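# Stack four magnet blocks from the heap

## Task

Take four magnet blocks from the heap and build a tidy, aligned stack of all four, one on another, then release the gripper so the stack stands unaided.

## Robot and tools

Robot: two arms, left_arm and right_arm, each ending in a two-finger gripper. Positions in results share one scene frame in metres: origin on the table top midway between the arms, +x out over the table, +z up, and left_arm sits toward +y. The arm names do not match the left or right of any image. Reported hand positions can be slightly wrong, more so when an arm reaches far.

Gripper axes: fingers point along the gripper's own +z and open and close along its y. end_effector_position is the spot between the finger pads, roughly 1 cm short of the fingertips.

execute_actions(actions): actions is a list of actions; each action is a table of at most 15 rows, and each row is one control step of 1/30 s. If a table has fewer than 15 rows, its final row repeats to fill 15 steps. An empty list only returns the current state and images. Every row is a single flat list of 14 numbers, each in [-1, 1], covering both arms even if one is idle: dx, dy, dz, rx, ry, rz, opening for left_arm, then the same seven for right_arm. dx to rz are an offset, not a pose: they set the gripper's target relative to its measured pose at the start of that action (for a call's first action, the pose in the latest result of this scene), expressed in the gripper's own axes. All rows of an action are measured from that same start pose, not chained. Scale: 1.0 equals 0.6 m of translation or 180 degrees of rotation; rx, ry, rz form one rotation vector. opening is absolute, not an offset: +1 fully open (0.094 m), -1 closed.

Per-step clipping: each commanded pose is limited to within 70 mm and 16 degrees of the measured pose, so big offsets take several actions. After an action the arm continues at most to its last clipped pose, so send the remainder next time. If position and orientation conflict, position wins. Elbows stop just before full extension. "Hand target" lines show where the controller is currently driving each gripper.

move(target, speed, blocking): target is one 14-number row laid out as above (offsets in gripper axes, same scale, from the pose in the latest result that shows one; opening absolute, sent at the move's start). Both grippers travel straight lines that finish together, lasting 0.5 to 10 s; anything longer is cut off at 10 s short of target. Rotations take the shorter way. speed is the top path speed in m/s, 0.002 to 0.5, default 0.25; turning is capped at twice that in rad/s. Paths ignore obstacles and the other arm; grippers lag, drift and can overshoot speed, especially with a nearly straight arm. Faster contact means a harder hit, and aiming deeper past contact presses harder. blocking=false returns after 0.5 s while motion continues; until a result shows the move ended, other moves and execute_actions are rejected, so use wait or stop. The result adds a "move:" line: the ending (done, off_target, moving, held, fault, ...) and active limits, plus each gripper's distance to its target. If only one arm is named, the other finished fine. held = a safety check blocked that arm's final step; limits=paced = the sent pose was clipped; limits=held = some steps were blocked en route, after which the arm may suddenly go much faster than speed.

wait(seconds): 0 to 10 s, arms keep their last commands; returns early if a running move ends. stop(): brakes a running move (needs room, more if fast); fingers keep moving. zoom_image(camera, region): camera is cam_high, cam_low, cam_left_wrist or cam_right_wrist; region [x0, y0, x1, y1] in that image's pixels from the top-left, at most 504 by 504. Image sizes: cam_high and cam_low 504x504, wrist cameras 616x616, returned in that order. finished_scene(scene): pass the current scene number once the stack is built and released; it cannot be undone and the stack must stay standing. Replying without any tool call ends everything.

Sagging: arms usually stop a centimetre or more low. Zero offsets let an arm drift lower each action. To hold an arm still, send the correction back to its desired pose in the first call of a reply and zeros afterwards, raising the aim if it still sits low. Give a resting gripper the opening it should keep in every call.

Gripping: grip_measured is the finger opening on the command scale; the last Joint positions entry per arm is the opening in metres. Readings may be off by up to about 1 mm per gripper, constant within a scene. To hold a block, command about 0.03 below grip_measured for a firm grip, less for a lighter one. Pad force tops out around 50 to 62 N, lower for parts under about 2 mm thick; first contact can spike.

Other result lines: "pose unreachable" means the clearance check altered or blocked a command to the named arm. FAULT lines mean an arm stopped. Joint torques are total drive output, noisy and offset, not a clean load signal. Joint ranges (rad): waist -2.618 to 3.054, shoulder 0 to 3.142, elbow 0 to 3.142, wrist pitch -1.571 to 1.571, wrist yaw -1.571 to 1.571, wrist roll -2.094 to 2.094.

Heat: carrying loads warms motors even while you are composing a reply, because the simulation runs on and holds your last command. MOTOR HOT appears from 75 °C; at 90 °C that arm halts for 10 s (after which that threshold is disabled for 5 minutes, then re-armed); at 100 °C the arm and gripper go limp and drop. Stops show as OVER-TEMPERATURE FAULT.

Avoid: anything leaving the table (fails the task), dropping or slipping blocks, slamming into the table or stack, hard pushes, and arms colliding or pressing on each other. Occasional outside tugs on held items or nudges to loose ones can occur. Quick, smooth, low-effort motion is preferred.

Each tool is called after ">>>" in YAML: its name, and indented under it one key for each argument.

## Session

>>> execute_actions:
  actions: []

Scene clock: 0.00 s.
left_arm: end_effector_position=(+0.5448, +0.4399, +0.2236) grip_measured=+1.000 end_effector_quat_wxyz=(+0.439, +0.346, +0.657, +0.505) | right_arm: end_effector_position=(+0.5233, +0.0719, +0.3144) grip_measured=+1.000 end_effector_quat_wxyz=(-0.457, +0.622, -0.554, +0.311)
Joint positions: left_arm=[ 0.398  1.805  1.042  0.659 -0.01   1.339  0.094] | right_arm=[ 0.558  2.228  2.335 -0.549  0.432 -1.244  0.094]
Joint velocities: left_arm=[-0.017 -0.002 -0.007 -0.037 -0.007  0.051  0.   ] | right_arm=[ 0.002  0.012 -0.002 -0.051  0.007 -0.007  0.   ]
Joint torques (N m, as the arm reports them, + toward a larger angle): no reading
Hand target (left_arm): +0.545, +0.440, +0.223; +0.439, +0.346, +0.661, +0.501
Hand target (right_arm): +0.522, +0.071, +0.315; -0.455, +0.622, -0.557, +0.309

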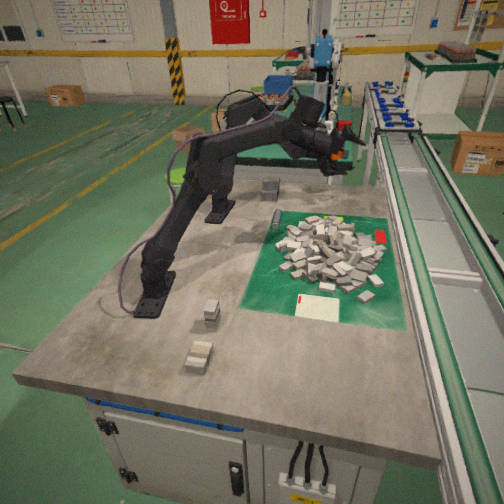

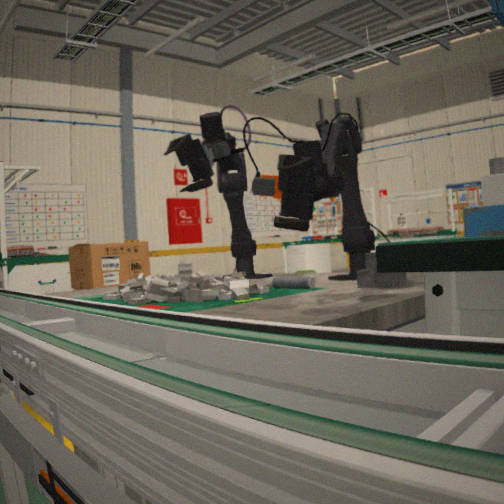

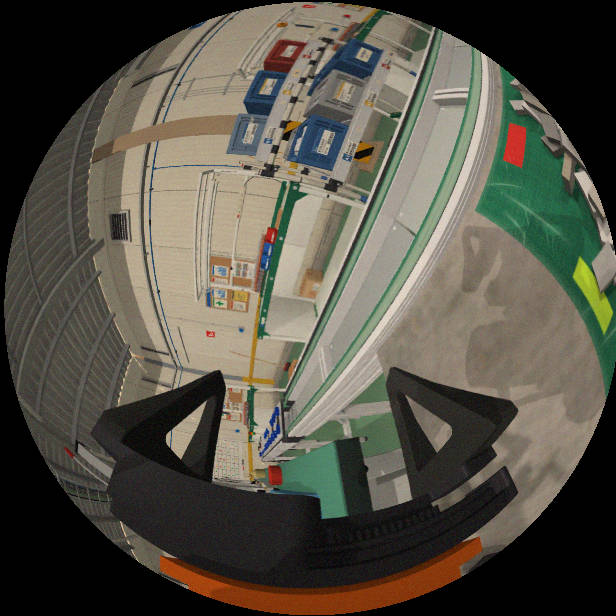

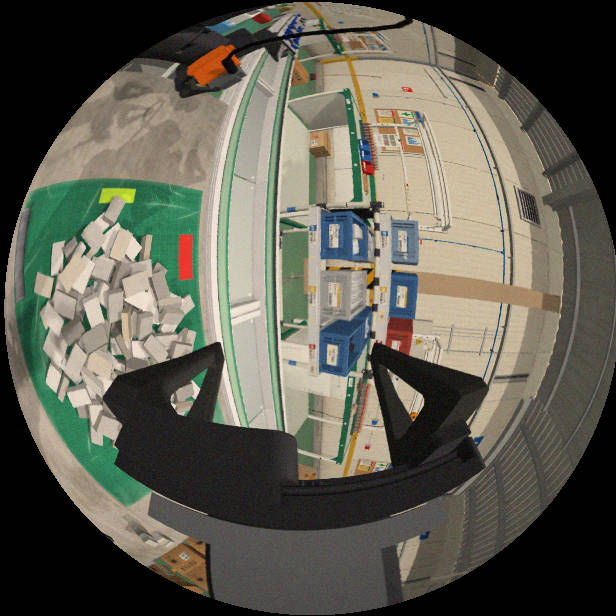

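>>> zoom_image:
  camera: "cam_high"
  region: [170, 170, 420, 390]

Region (170, 170, 420, 390) of cam_high's 504x504 image, scaled by 2.016, with more detail than that image has; it fills the top 444 rows of this view, and the rest is white.

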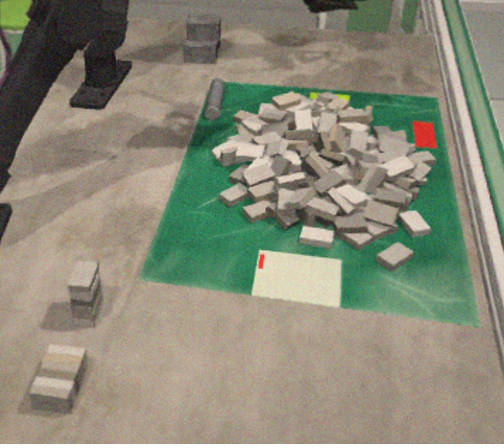

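>>> move:
  target: [0,0,0,0,0,0,1,0.236,0.205,-0.28,-0.234,0.344,0.468,1]
  speed: 0.3

Scene clock: 10.27 s.
left_arm: end_effector_position=(+0.5449, +0.4400, +0.2243) grip_measured=+1.000 end_effector_quat_wxyz=(+0.440, +0.346, +0.657, +0.506) | right_arm: end_effector_position=(+0.3574, -0.0945, +0.2504) grip_measured=+1.000 end_effector_quat_wxyz=(+0.132, -0.013, +0.989, +0.057)
Joint positions: left_arm=[ 0.398  1.805  1.042  0.662 -0.01   1.339  0.094] | right_arm=[ 0.34   1.932  2.201 -1.552  0.023  0.471  0.094]
Joint velocities: left_arm=[ 0.007  0.027 -0.012  0.051 -0.051  0.007  0.   ] | right_arm=[-0.002 -0.007  0.027 -0.007  0.007  0.037  0.   ]
Joint torques (N m, as the arm reports them, + toward a larger angle): left_arm=[ -0.02 -10.87   8.1    2.34  -0.01   0.  ] | right_arm=[-1.06 -9.84  3.81  1.11 -0.13  0.07]
Hand target (left_arm): +0.545, +0.440, +0.224; +0.439, +0.346, +0.657, +0.505
Hand target (right_arm): +0.352, -0.100, +0.250; +0.124, -0.002, +0.991, +0.059
Off the commanded pose (left_arm): 0.001 m, 0 deg.
Off the commanded pose (right_arm): 0.009 m, 17 deg; orientation clipped at the last step of the last action.
joint sent to its limit (right arm) — the command would take joint 4 (wrist pitch) past its lower limit, so that joint was sent only as far as its limit.
move: off_target (right_arm); limits=paced

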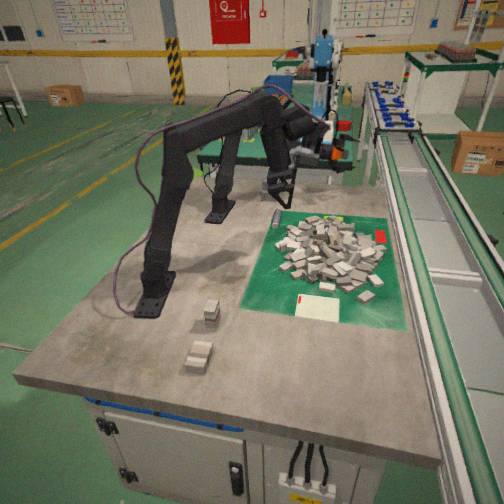

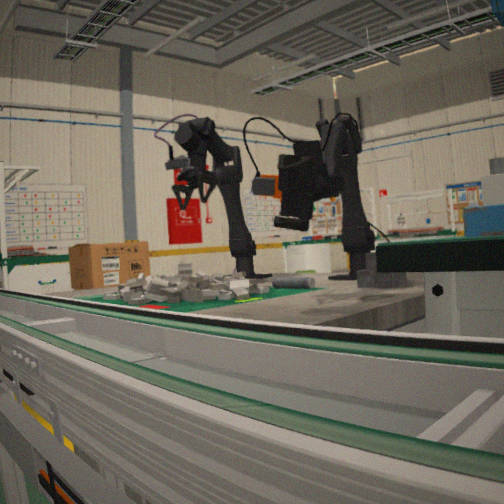

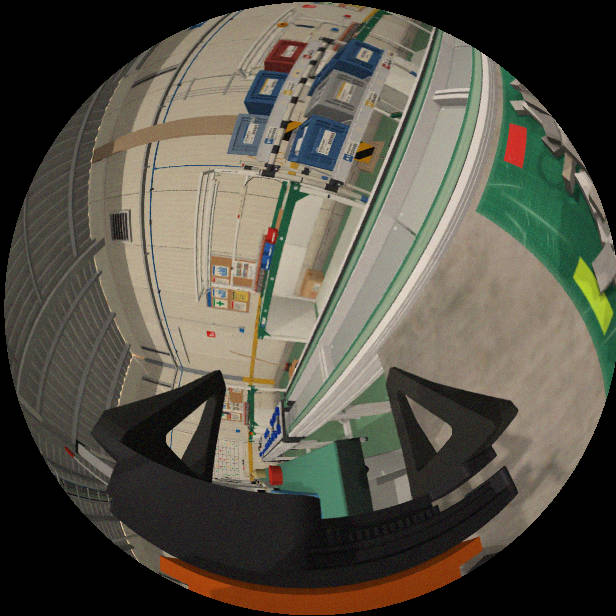

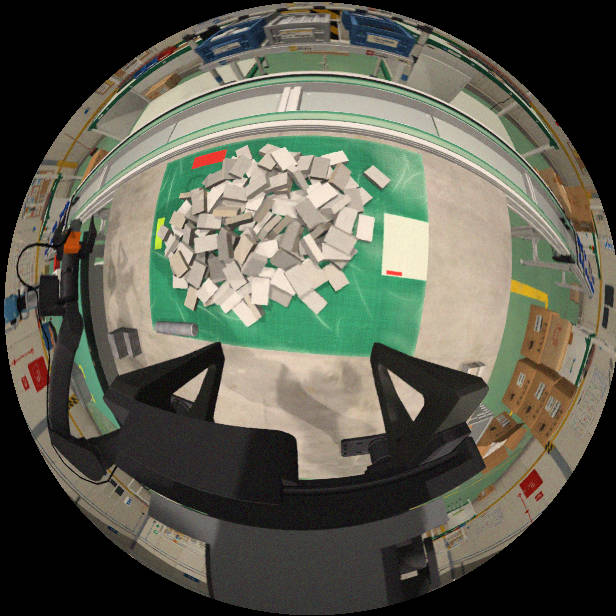

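>>> move:
  target: [0,0,0,0,0,0,1,-0.108,-0.197,0.163,0.036,0.084,0.008,1]
  speed: 0.3

Scene clock: 14.93 s.
left_arm: end_effector_position=(+0.5449, +0.4400, +0.2250) grip_measured=+1.000 end_effector_quat_wxyz=(+0.440, +0.345, +0.656, +0.507) | right_arm: end_effector_position=(+0.4473, -0.2020, +0.1527) grip_measured=+1.000 end_effector_quat_wxyz=(+0.048, +0.009, +0.999, +0.011)
Joint positions: left_arm=[ 0.398  1.805  1.042  0.664 -0.01   1.339  0.094] | right_arm=[ 0.022  2.271  2.352 -1.554 -0.003  0.199  0.094]
Joint velocities: left_arm=[-0.002  0.012  0.007 -0.066  0.066  0.007  0.   ] | right_arm=[ 0.002 -0.007 -0.017  0.007  0.037 -0.007  0.   ]
Joint torques (N m, as the arm reports them, + toward a larger angle): left_arm=[ -0.01 -10.87   8.1    2.34  -0.01   0.  ] | right_arm=[  0.5  -10.94   7.42   0.68   0.06  -0.09]
Hand target (left_arm): +0.545, +0.440, +0.224; +0.440, +0.346, +0.657, +0.506
Hand target (right_arm): +0.449, -0.200, +0.159; +0.057, -0.000, +0.998, +0.010
Off the commanded pose (left_arm): 0.001 m, 0 deg.
Off the commanded pose (right_arm): 0.009 m, 6 deg.
joint sent to its limit (right arm) — the command would take joint 4 (wrist pitch) past its lower limit, so that joint was sent only as far as its limit.
move: off_target (right_arm)

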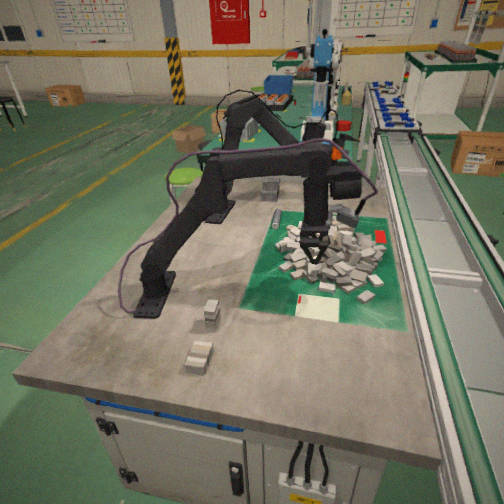

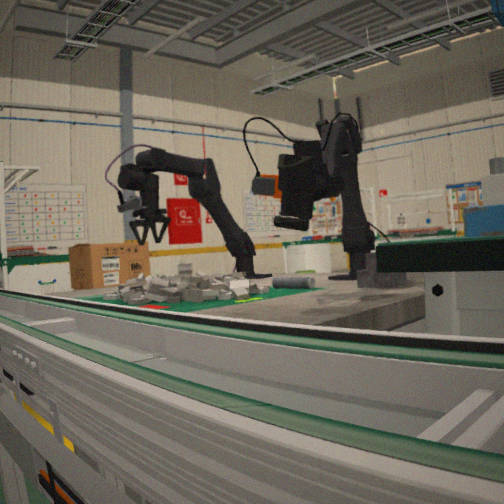

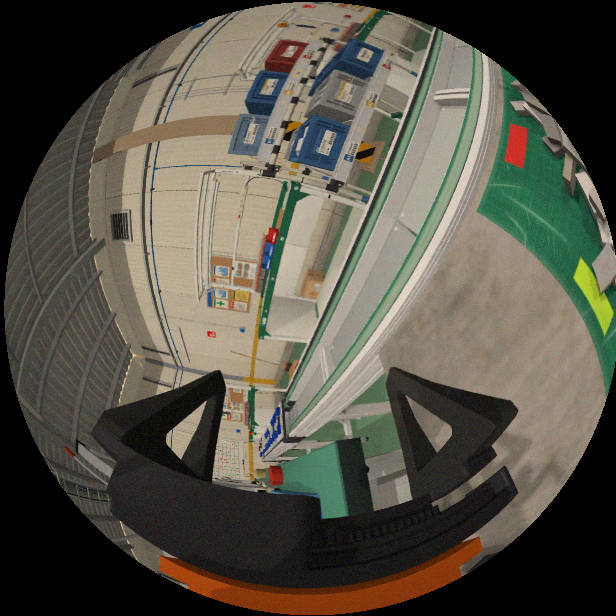

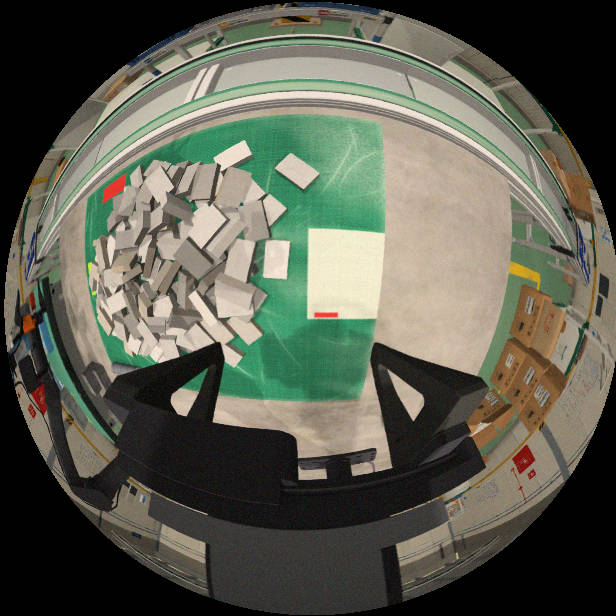

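>>> zoom_image:
  camera: "cam_right_wrist"
  region: [80, 120, 400, 400]

>>> move:
  target: [0,0,0,0,0,0,1,-0.068,0.045,0.125,0.007,0.03,-0.006,0.2]
  speed: 0.2

Region (80, 120, 400, 400) of cam_right_wrist's 616x616 image, scaled by 1.575, with more detail than that image has; it fills the top 441 rows of this view, and the rest is white.

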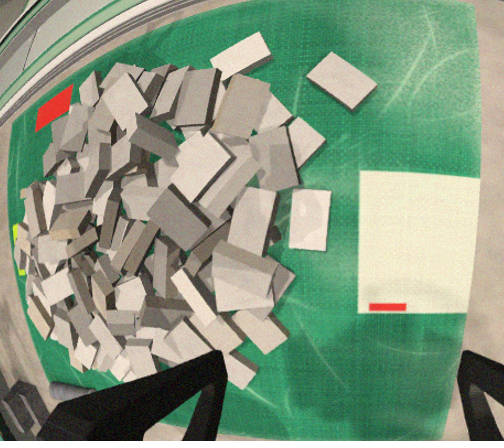

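Scene clock: 20.00 s.
left_arm: end_effector_position=(+0.5450, +0.4400, +0.2257) grip_measured=+1.000 end_effector_quat_wxyz=(+0.441, +0.345, +0.655, +0.508) | right_arm: end_effector_position=(+0.4910, -0.1759, +0.0730) grip_measured=+0.203 end_effector_quat_wxyz=(+0.023, -0.004, +1.000, +0.007)
Joint positions: left_arm=[ 0.398  1.805  1.042  0.667 -0.01   1.339  0.094] | right_arm=[ 0.057  2.607  2.64  -1.557 -0.003  0.209  0.056]
Joint velocities: left_arm=[-0.017 -0.007 -0.002 -0.066 -0.051 -0.037  0.   ] | right_arm=[-0.007 -0.017 -0.017 -0.051  0.007 -0.037  0.   ]
Joint torques (N m, as the arm reports them, + toward a larger angle): left_arm=[ -0.02 -10.88   8.1    2.35  -0.01   0.  ] | right_arm=[  0.29 -13.18   7.31   0.62   0.     0.09]
Hand target (left_arm): +0.545, +0.440, +0.225; +0.441, +0.345, +0.656, +0.507
Hand target (right_arm): +0.494, -0.174, +0.082; +0.036, -0.001, +0.999, +0.008
Off the commanded pose (left_arm): 0.001 m, 0 deg.
Off the commanded pose (right_arm): 0.011 m, 3 deg.
joint sent to its limit (right arm) — the command would take joint 4 (wrist pitch) past its lower limit, so that joint was sent only as far as its limit.
move: off_target (right_arm)

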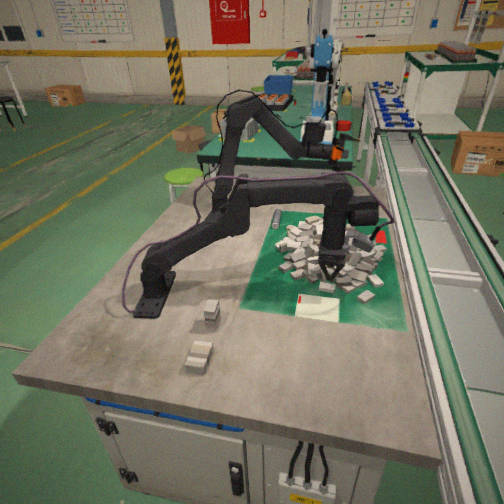

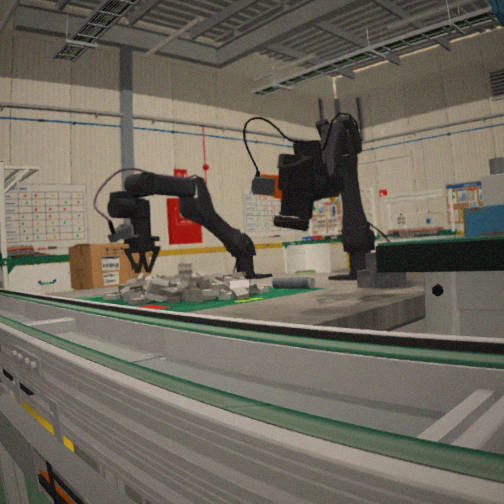

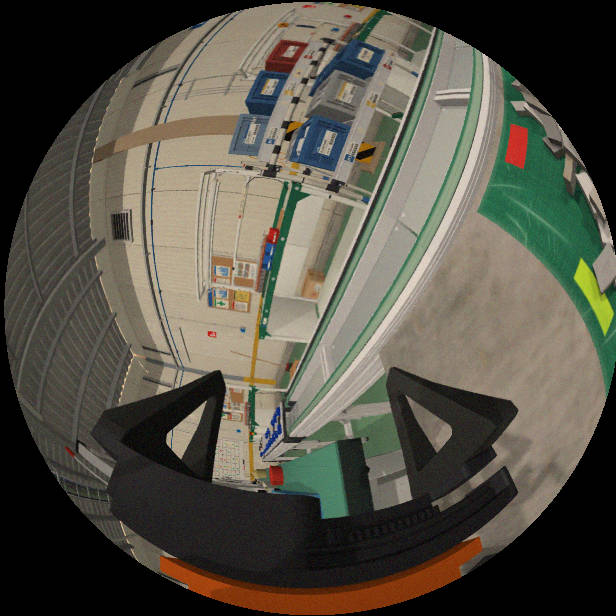

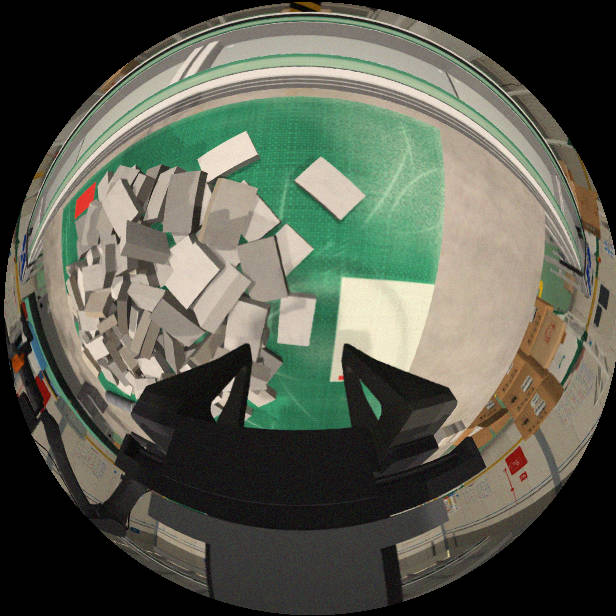

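>>> move:
  target: [0,0,0,0,0,0,1,-0.003,0,0.05,0.004,0.01,0.02,-0.1]
  speed: 0.1

>>> zoom_image:
  camera: "cam_right_wrist"
  region: [200, 240, 400, 440]

Scene clock: 22.67 s.
left_arm: end_effector_position=(+0.5451, +0.4400, +0.2264) grip_measured=+1.000 end_effector_quat_wxyz=(+0.442, +0.344, +0.654, +0.508) | right_arm: end_effector_position=(+0.4946, -0.1752, +0.0520) grip_measured=-0.098 end_effector_quat_wxyz=(+0.013, +0.022, +1.000, +0.005)
Joint positions: left_arm=[ 0.398  1.805  1.042  0.67  -0.01   1.339  0.094] | right_arm=[ 0.057  2.651  2.64  -1.532 -0.003  0.261  0.042]
Joint velocities: left_arm=[-0.007 -0.002  0.002 -0.051 -0.037  0.051  0.   ] | right_arm=[-0.012  0.017 -0.012 -0.022 -0.007  0.007 -0.   ]
Joint torques (N m, as the arm reports them, + toward a larger angle): left_arm=[ -0.02 -10.87   8.09   2.35  -0.01   0.  ] | right_arm=[  0.12 -12.05   4.81   0.74   0.02   0.11]
Hand target (left_arm): +0.545, +0.440, +0.226; +0.441, +0.345, +0.655, +0.508
Hand target (right_arm): +0.494, -0.175, +0.043; +0.007, +0.027, +1.000, +0.001
Off the commanded pose (left_arm): 0.001 m, 0 deg.
Off the commanded pose (right_arm): 0.009 m, 1 deg.
move: done

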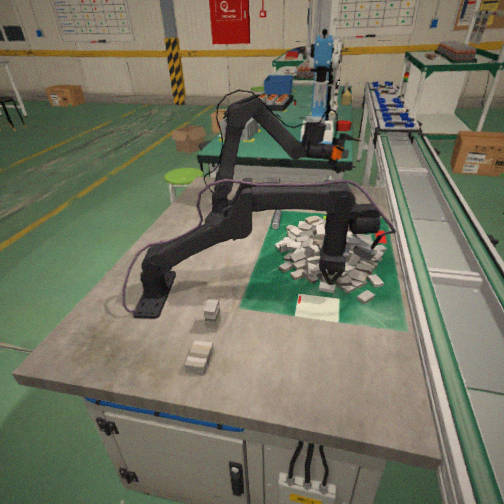

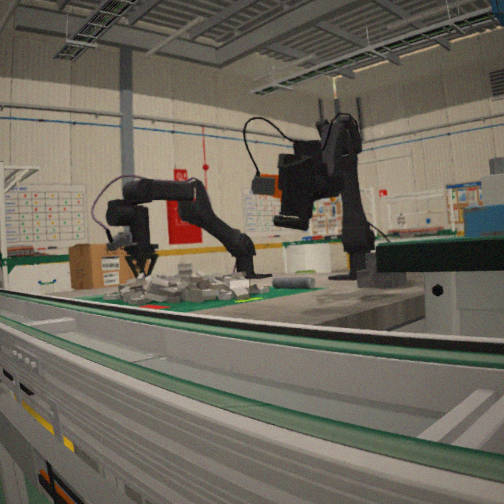

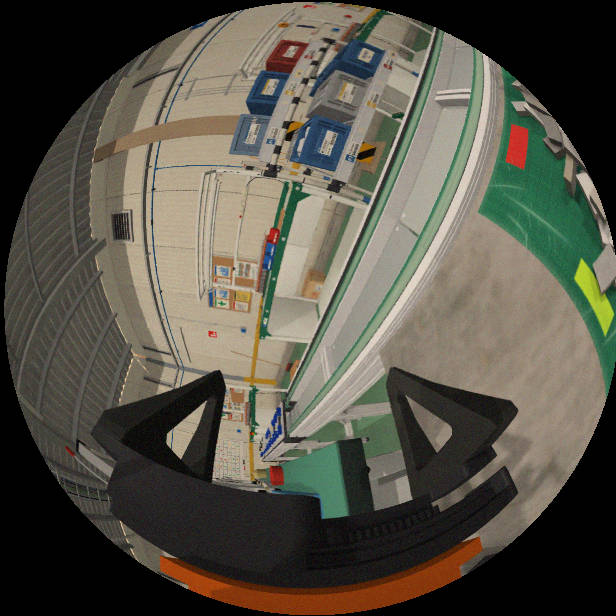

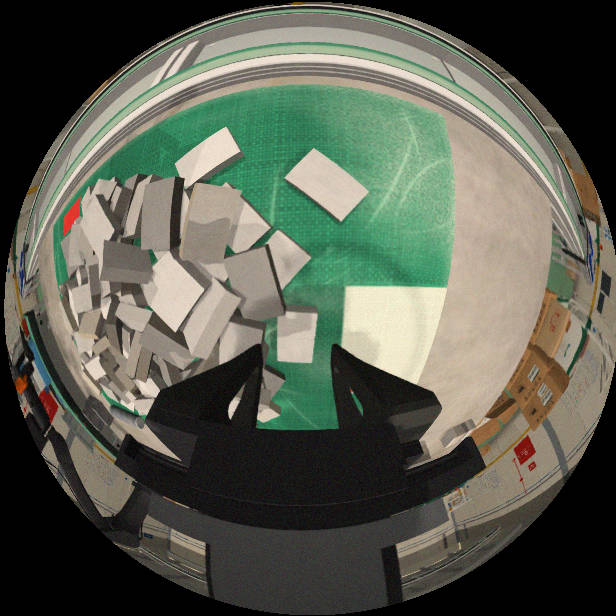

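Region (200, 240, 400, 440) of cam_right_wrist's 616x616 image, scaled by 2.520, with more detail than that image has.

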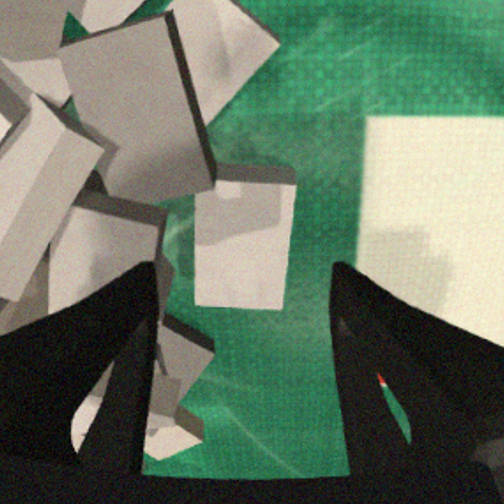

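>>> move:
  target: [0,0,0,0,0,0,1,0,-0.004,0.055,0,0.006,0,-0.19]
  speed: 0.05

>>> zoom_image:
  camera: "cam_right_wrist"
  region: [200, 240, 400, 440]

>>> zoom_image:
  camera: "cam_high"
  region: [280, 230, 400, 330]

Scene clock: 25.83 s.
left_arm: end_effector_position=(+0.5451, +0.4401, +0.2270) grip_measured=+1.000 end_effector_quat_wxyz=(+0.442, +0.344, +0.653, +0.509) | right_arm: end_effector_position=(+0.4935, -0.1755, +0.0217) grip_measured=-0.188 end_effector_quat_wxyz=(+0.001, +0.023, +1.000, +0.002)
Joint positions: left_arm=[ 0.398  1.805  1.042  0.673 -0.01   1.339  0.094] | right_arm=[ 0.057  2.651  2.519 -1.435 -0.003  0.263  0.038]
Joint velocities: left_arm=[-0.012 -0.022 -0.012  0.022 -0.022  0.022  0.   ] | right_arm=[-0.012 -0.007 -0.002  0.037  0.022 -0.007 -0.   ]
Joint torques (N m, as the arm reports them, + toward a larger angle): left_arm=[ -0.02 -10.86   8.1    2.34  -0.01   0.  ] | right_arm=[ -0.47 -13.48   4.16   0.85  -0.07  -0.05]
Hand target (left_arm): +0.545, +0.440, +0.226; +0.442, +0.344, +0.654, +0.508
Hand target (right_arm): +0.495, -0.177, +0.019; +0.003, +0.022, +1.000, +0.005
Off the commanded pose (left_arm): 0.001 m, 0 deg.
Off the commanded pose (right_arm): 0.004 m, 0 deg.
move: done

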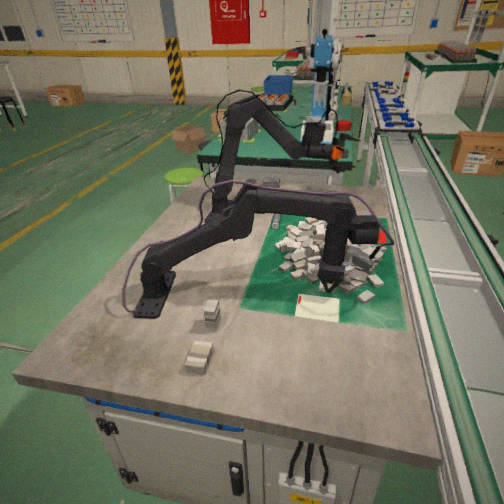

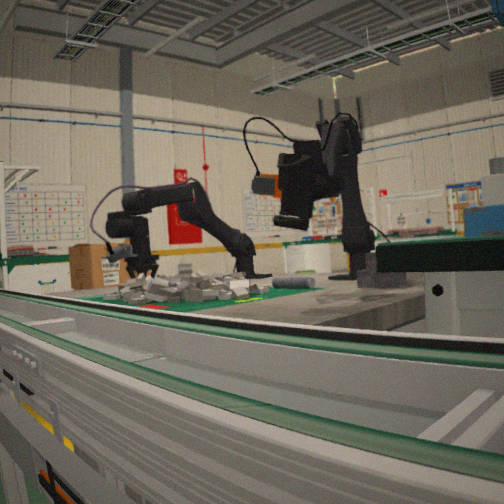

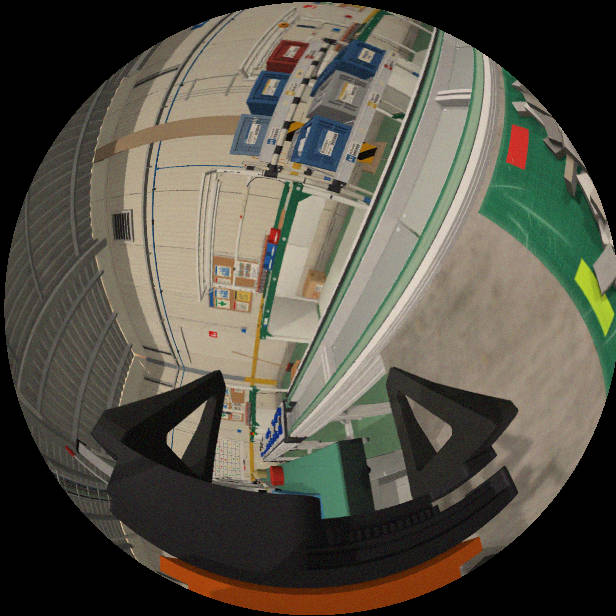

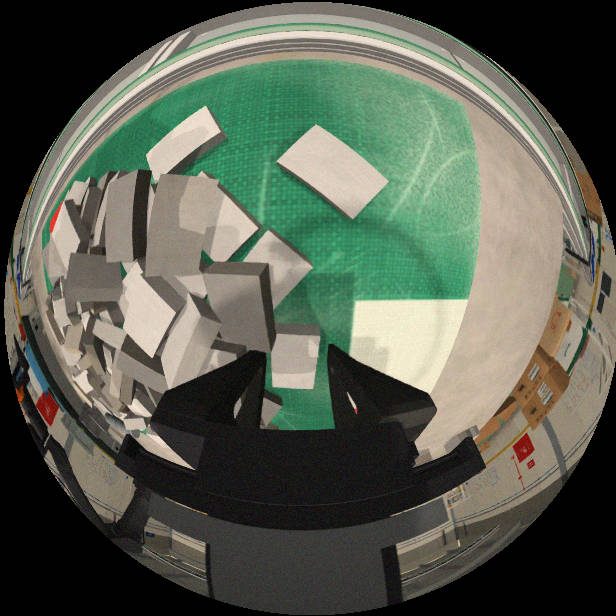

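Region (200, 240, 400, 440) of cam_right_wrist's 616x616 image, scaled by 2.520, with more detail than that image has.

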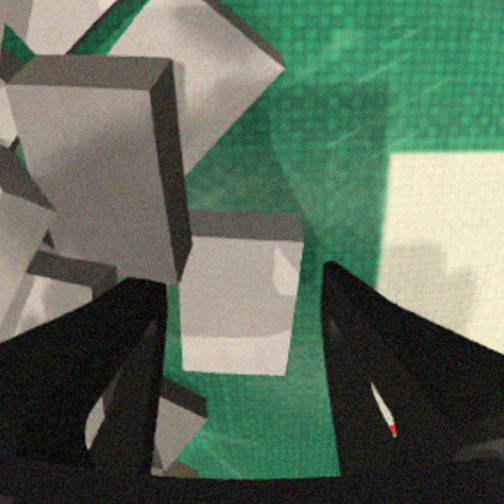

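Region (280, 230, 400, 330) of cam_high's 504x504 image, scaled by 4.200, with more detail than that image has.

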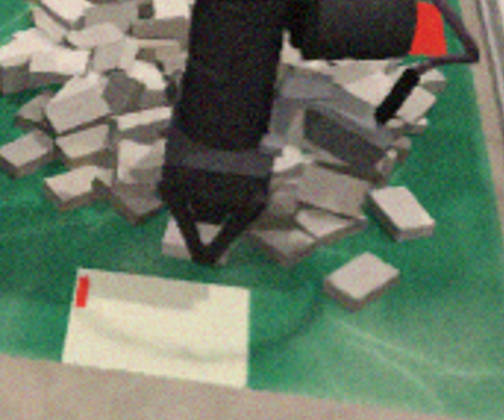

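>>> move:
  target: [0,0,0,0,0,0,1,0.014,0,0.014,0,0,0,-0.19]
  speed: 0.03

>>> zoom_image:
  camera: "cam_right_wrist"
  region: [200, 240, 400, 440]

>>> zoom_image:
  camera: "cam_high"
  region: [280, 230, 400, 330]

Scene clock: 27.67 s.
left_arm: end_effector_position=(+0.5452, +0.4401, +0.2277) grip_measured=+1.000 end_effector_quat_wxyz=(+0.443, +0.343, +0.653, +0.510) | right_arm: end_effector_position=(+0.4883, -0.1769, +0.0147) grip_measured=-0.188 end_effector_quat_wxyz=(+0.003, +0.023, +1.000, +0.001)
Joint positions: left_arm=[ 0.398  1.805  1.042  0.675 -0.01   1.339  0.094] | right_arm=[ 0.057  2.592  2.377 -1.349 -0.001  0.263  0.038]
Joint velocities: left_arm=[ 0.007 -0.022 -0.002 -0.022  0.051 -0.051  0.   ] | right_arm=[ 0.002  0.012 -0.012  0.066 -0.022 -0.051 -0.001]
Joint torques (N m, as the arm reports them, + toward a larger angle): left_arm=[ -0.02 -10.88   8.1    2.34  -0.01   0.  ] | right_arm=[  0.36 -13.65   3.88   0.67  -0.02   0.06]
Hand target (left_arm): +0.545, +0.440, +0.227; +0.442, +0.344, +0.653, +0.509
Hand target (right_arm): +0.485, -0.175, +0.013; +0.001, +0.023, +1.000, +0.002
Off the commanded pose (left_arm): 0.001 m, 0 deg.
Off the commanded pose (right_arm): 0.004 m, 0 deg.
move: done

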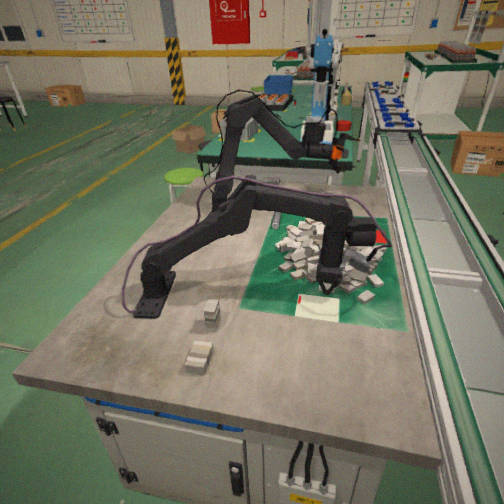

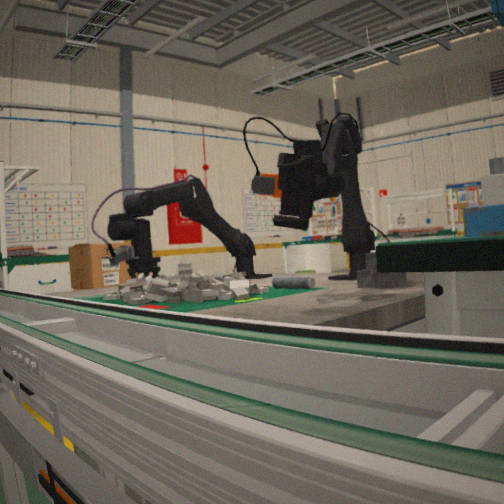

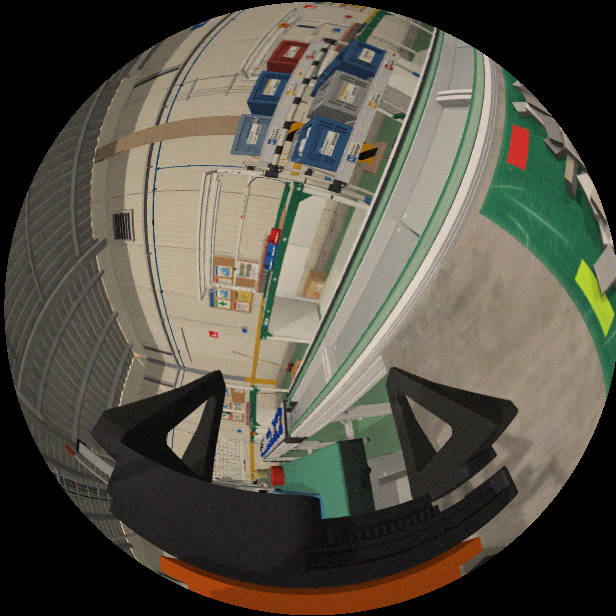

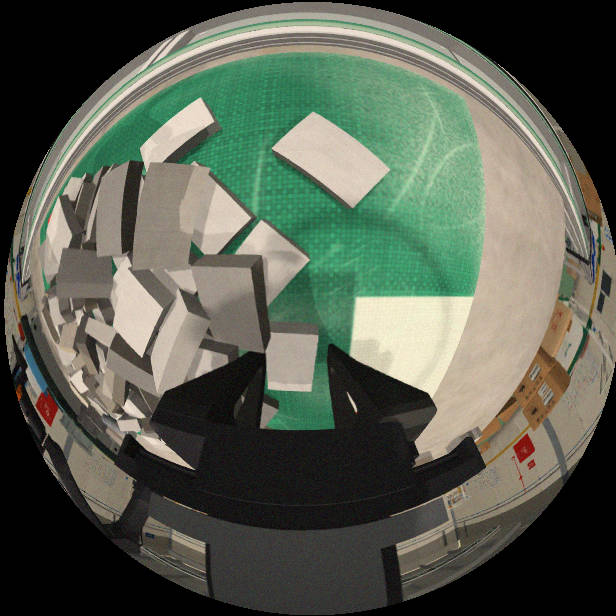

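Region (200, 240, 400, 440) of cam_right_wrist's 616x616 image, scaled by 2.520, with more detail than that image has.

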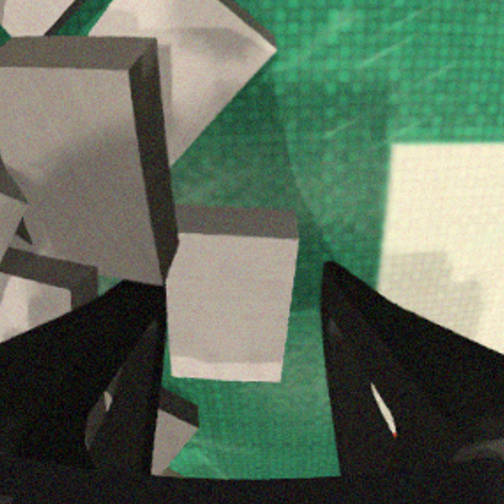

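Region (280, 230, 400, 330) of cam_high's 504x504 image, scaled by 4.200, with more detail than that image has.

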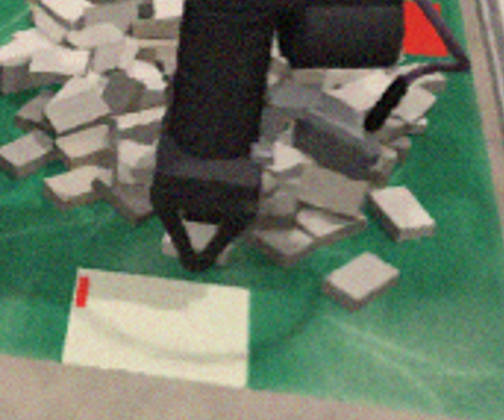

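>>> execute_actions:
  actions:
    - [[0,0,0,0,0,0,1,0.003,0,0.004,0,0,0,-0.3]]
    - [[0,0,0,0,0,0,1,0,0,0,0,0,0,-0.37],[0,0,0,0,0,0,1,0,0,0,0,0,0,-0.39],[0,0,0,0,0,0,1,0,0,0,0,0,0,-0.41],[0,0,0,0,0,0,1,0,0,0,0,0,0,-0.43],[0,0,0,0,0,0,1,0,0,0,0,0,0,-0.45],[0,0,0,0,0,0,1,0,0,0,0,0,0,-0.47],[0,0,0,0,0,0,1,0,0,0,0,0,0,-0.5]]

>>> zoom_image:
  camera: "cam_right_wrist"
  region: [200, 240, 400, 440]

Scene clock: 30.30 s.
left_arm: end_effector_position=(+0.5453, +0.4401, +0.2290) grip_measured=+1.000 end_effector_quat_wxyz=(+0.444, +0.342, +0.651, +0.511) | right_arm: end_effector_position=(+0.4887, -0.1768, +0.0147) grip_measured=-0.435 end_effector_quat_wxyz=(+0.004, +0.023, +1.000, +0.002)
Joint positions: left_arm=[ 0.398  1.805  1.042  0.681 -0.01   1.339  0.094] | right_arm=[ 0.057  2.591  2.376 -1.347 -0.001  0.263  0.027]
Joint velocities: left_arm=[ 0.017 -0.012  0.002  0.007  0.022  0.022  0.   ] | right_arm=[-0.007  0.007 -0.007  0.051 -0.066 -0.022  0.   ]
Joint torques (N m, as the arm reports them, + toward a larger angle): left_arm=[ -0.02 -10.87   8.1    2.36  -0.01   0.  ] | right_arm=[ -0.03 -12.88   5.6    0.59  -0.01  -0.01]
Hand target (left_arm): +0.545, +0.440, +0.228; +0.444, +0.343, +0.652, +0.511
Hand target (right_arm): +0.489, -0.177, +0.015; +0.004, +0.023, +1.000, +0.002
Off the commanded pose (left_arm): 0.001 m, 0 deg.
Off the commanded pose (right_arm): 0.000 m, 0 deg.

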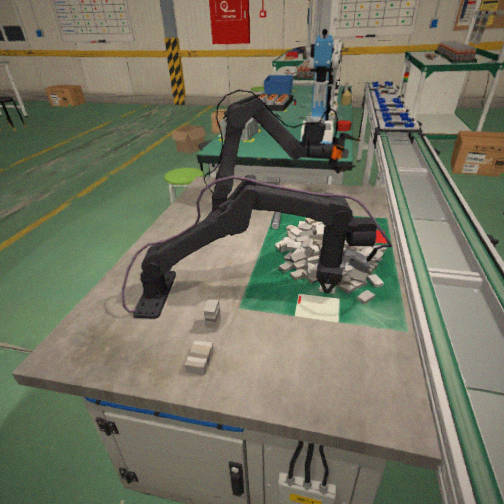

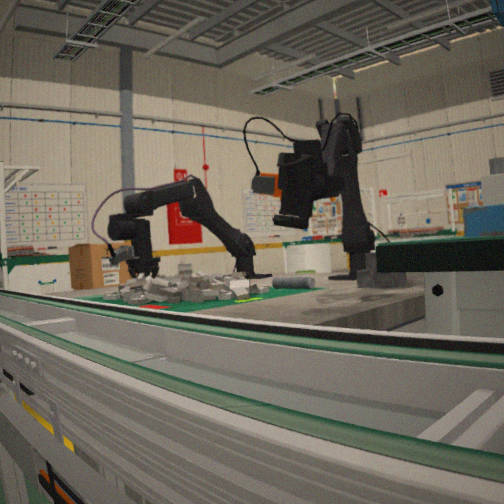

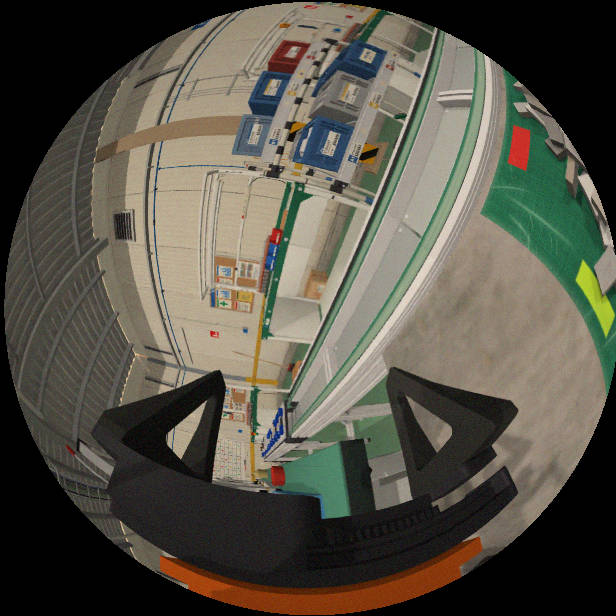

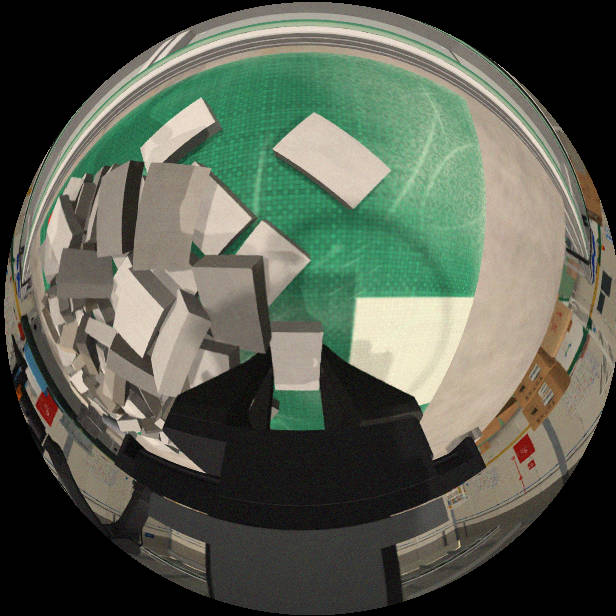

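Region (200, 240, 400, 440) of cam_right_wrist's 616x616 image, scaled by 2.520, with more detail than that image has.

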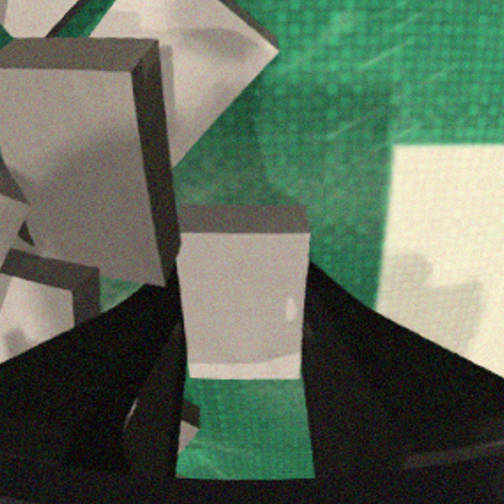

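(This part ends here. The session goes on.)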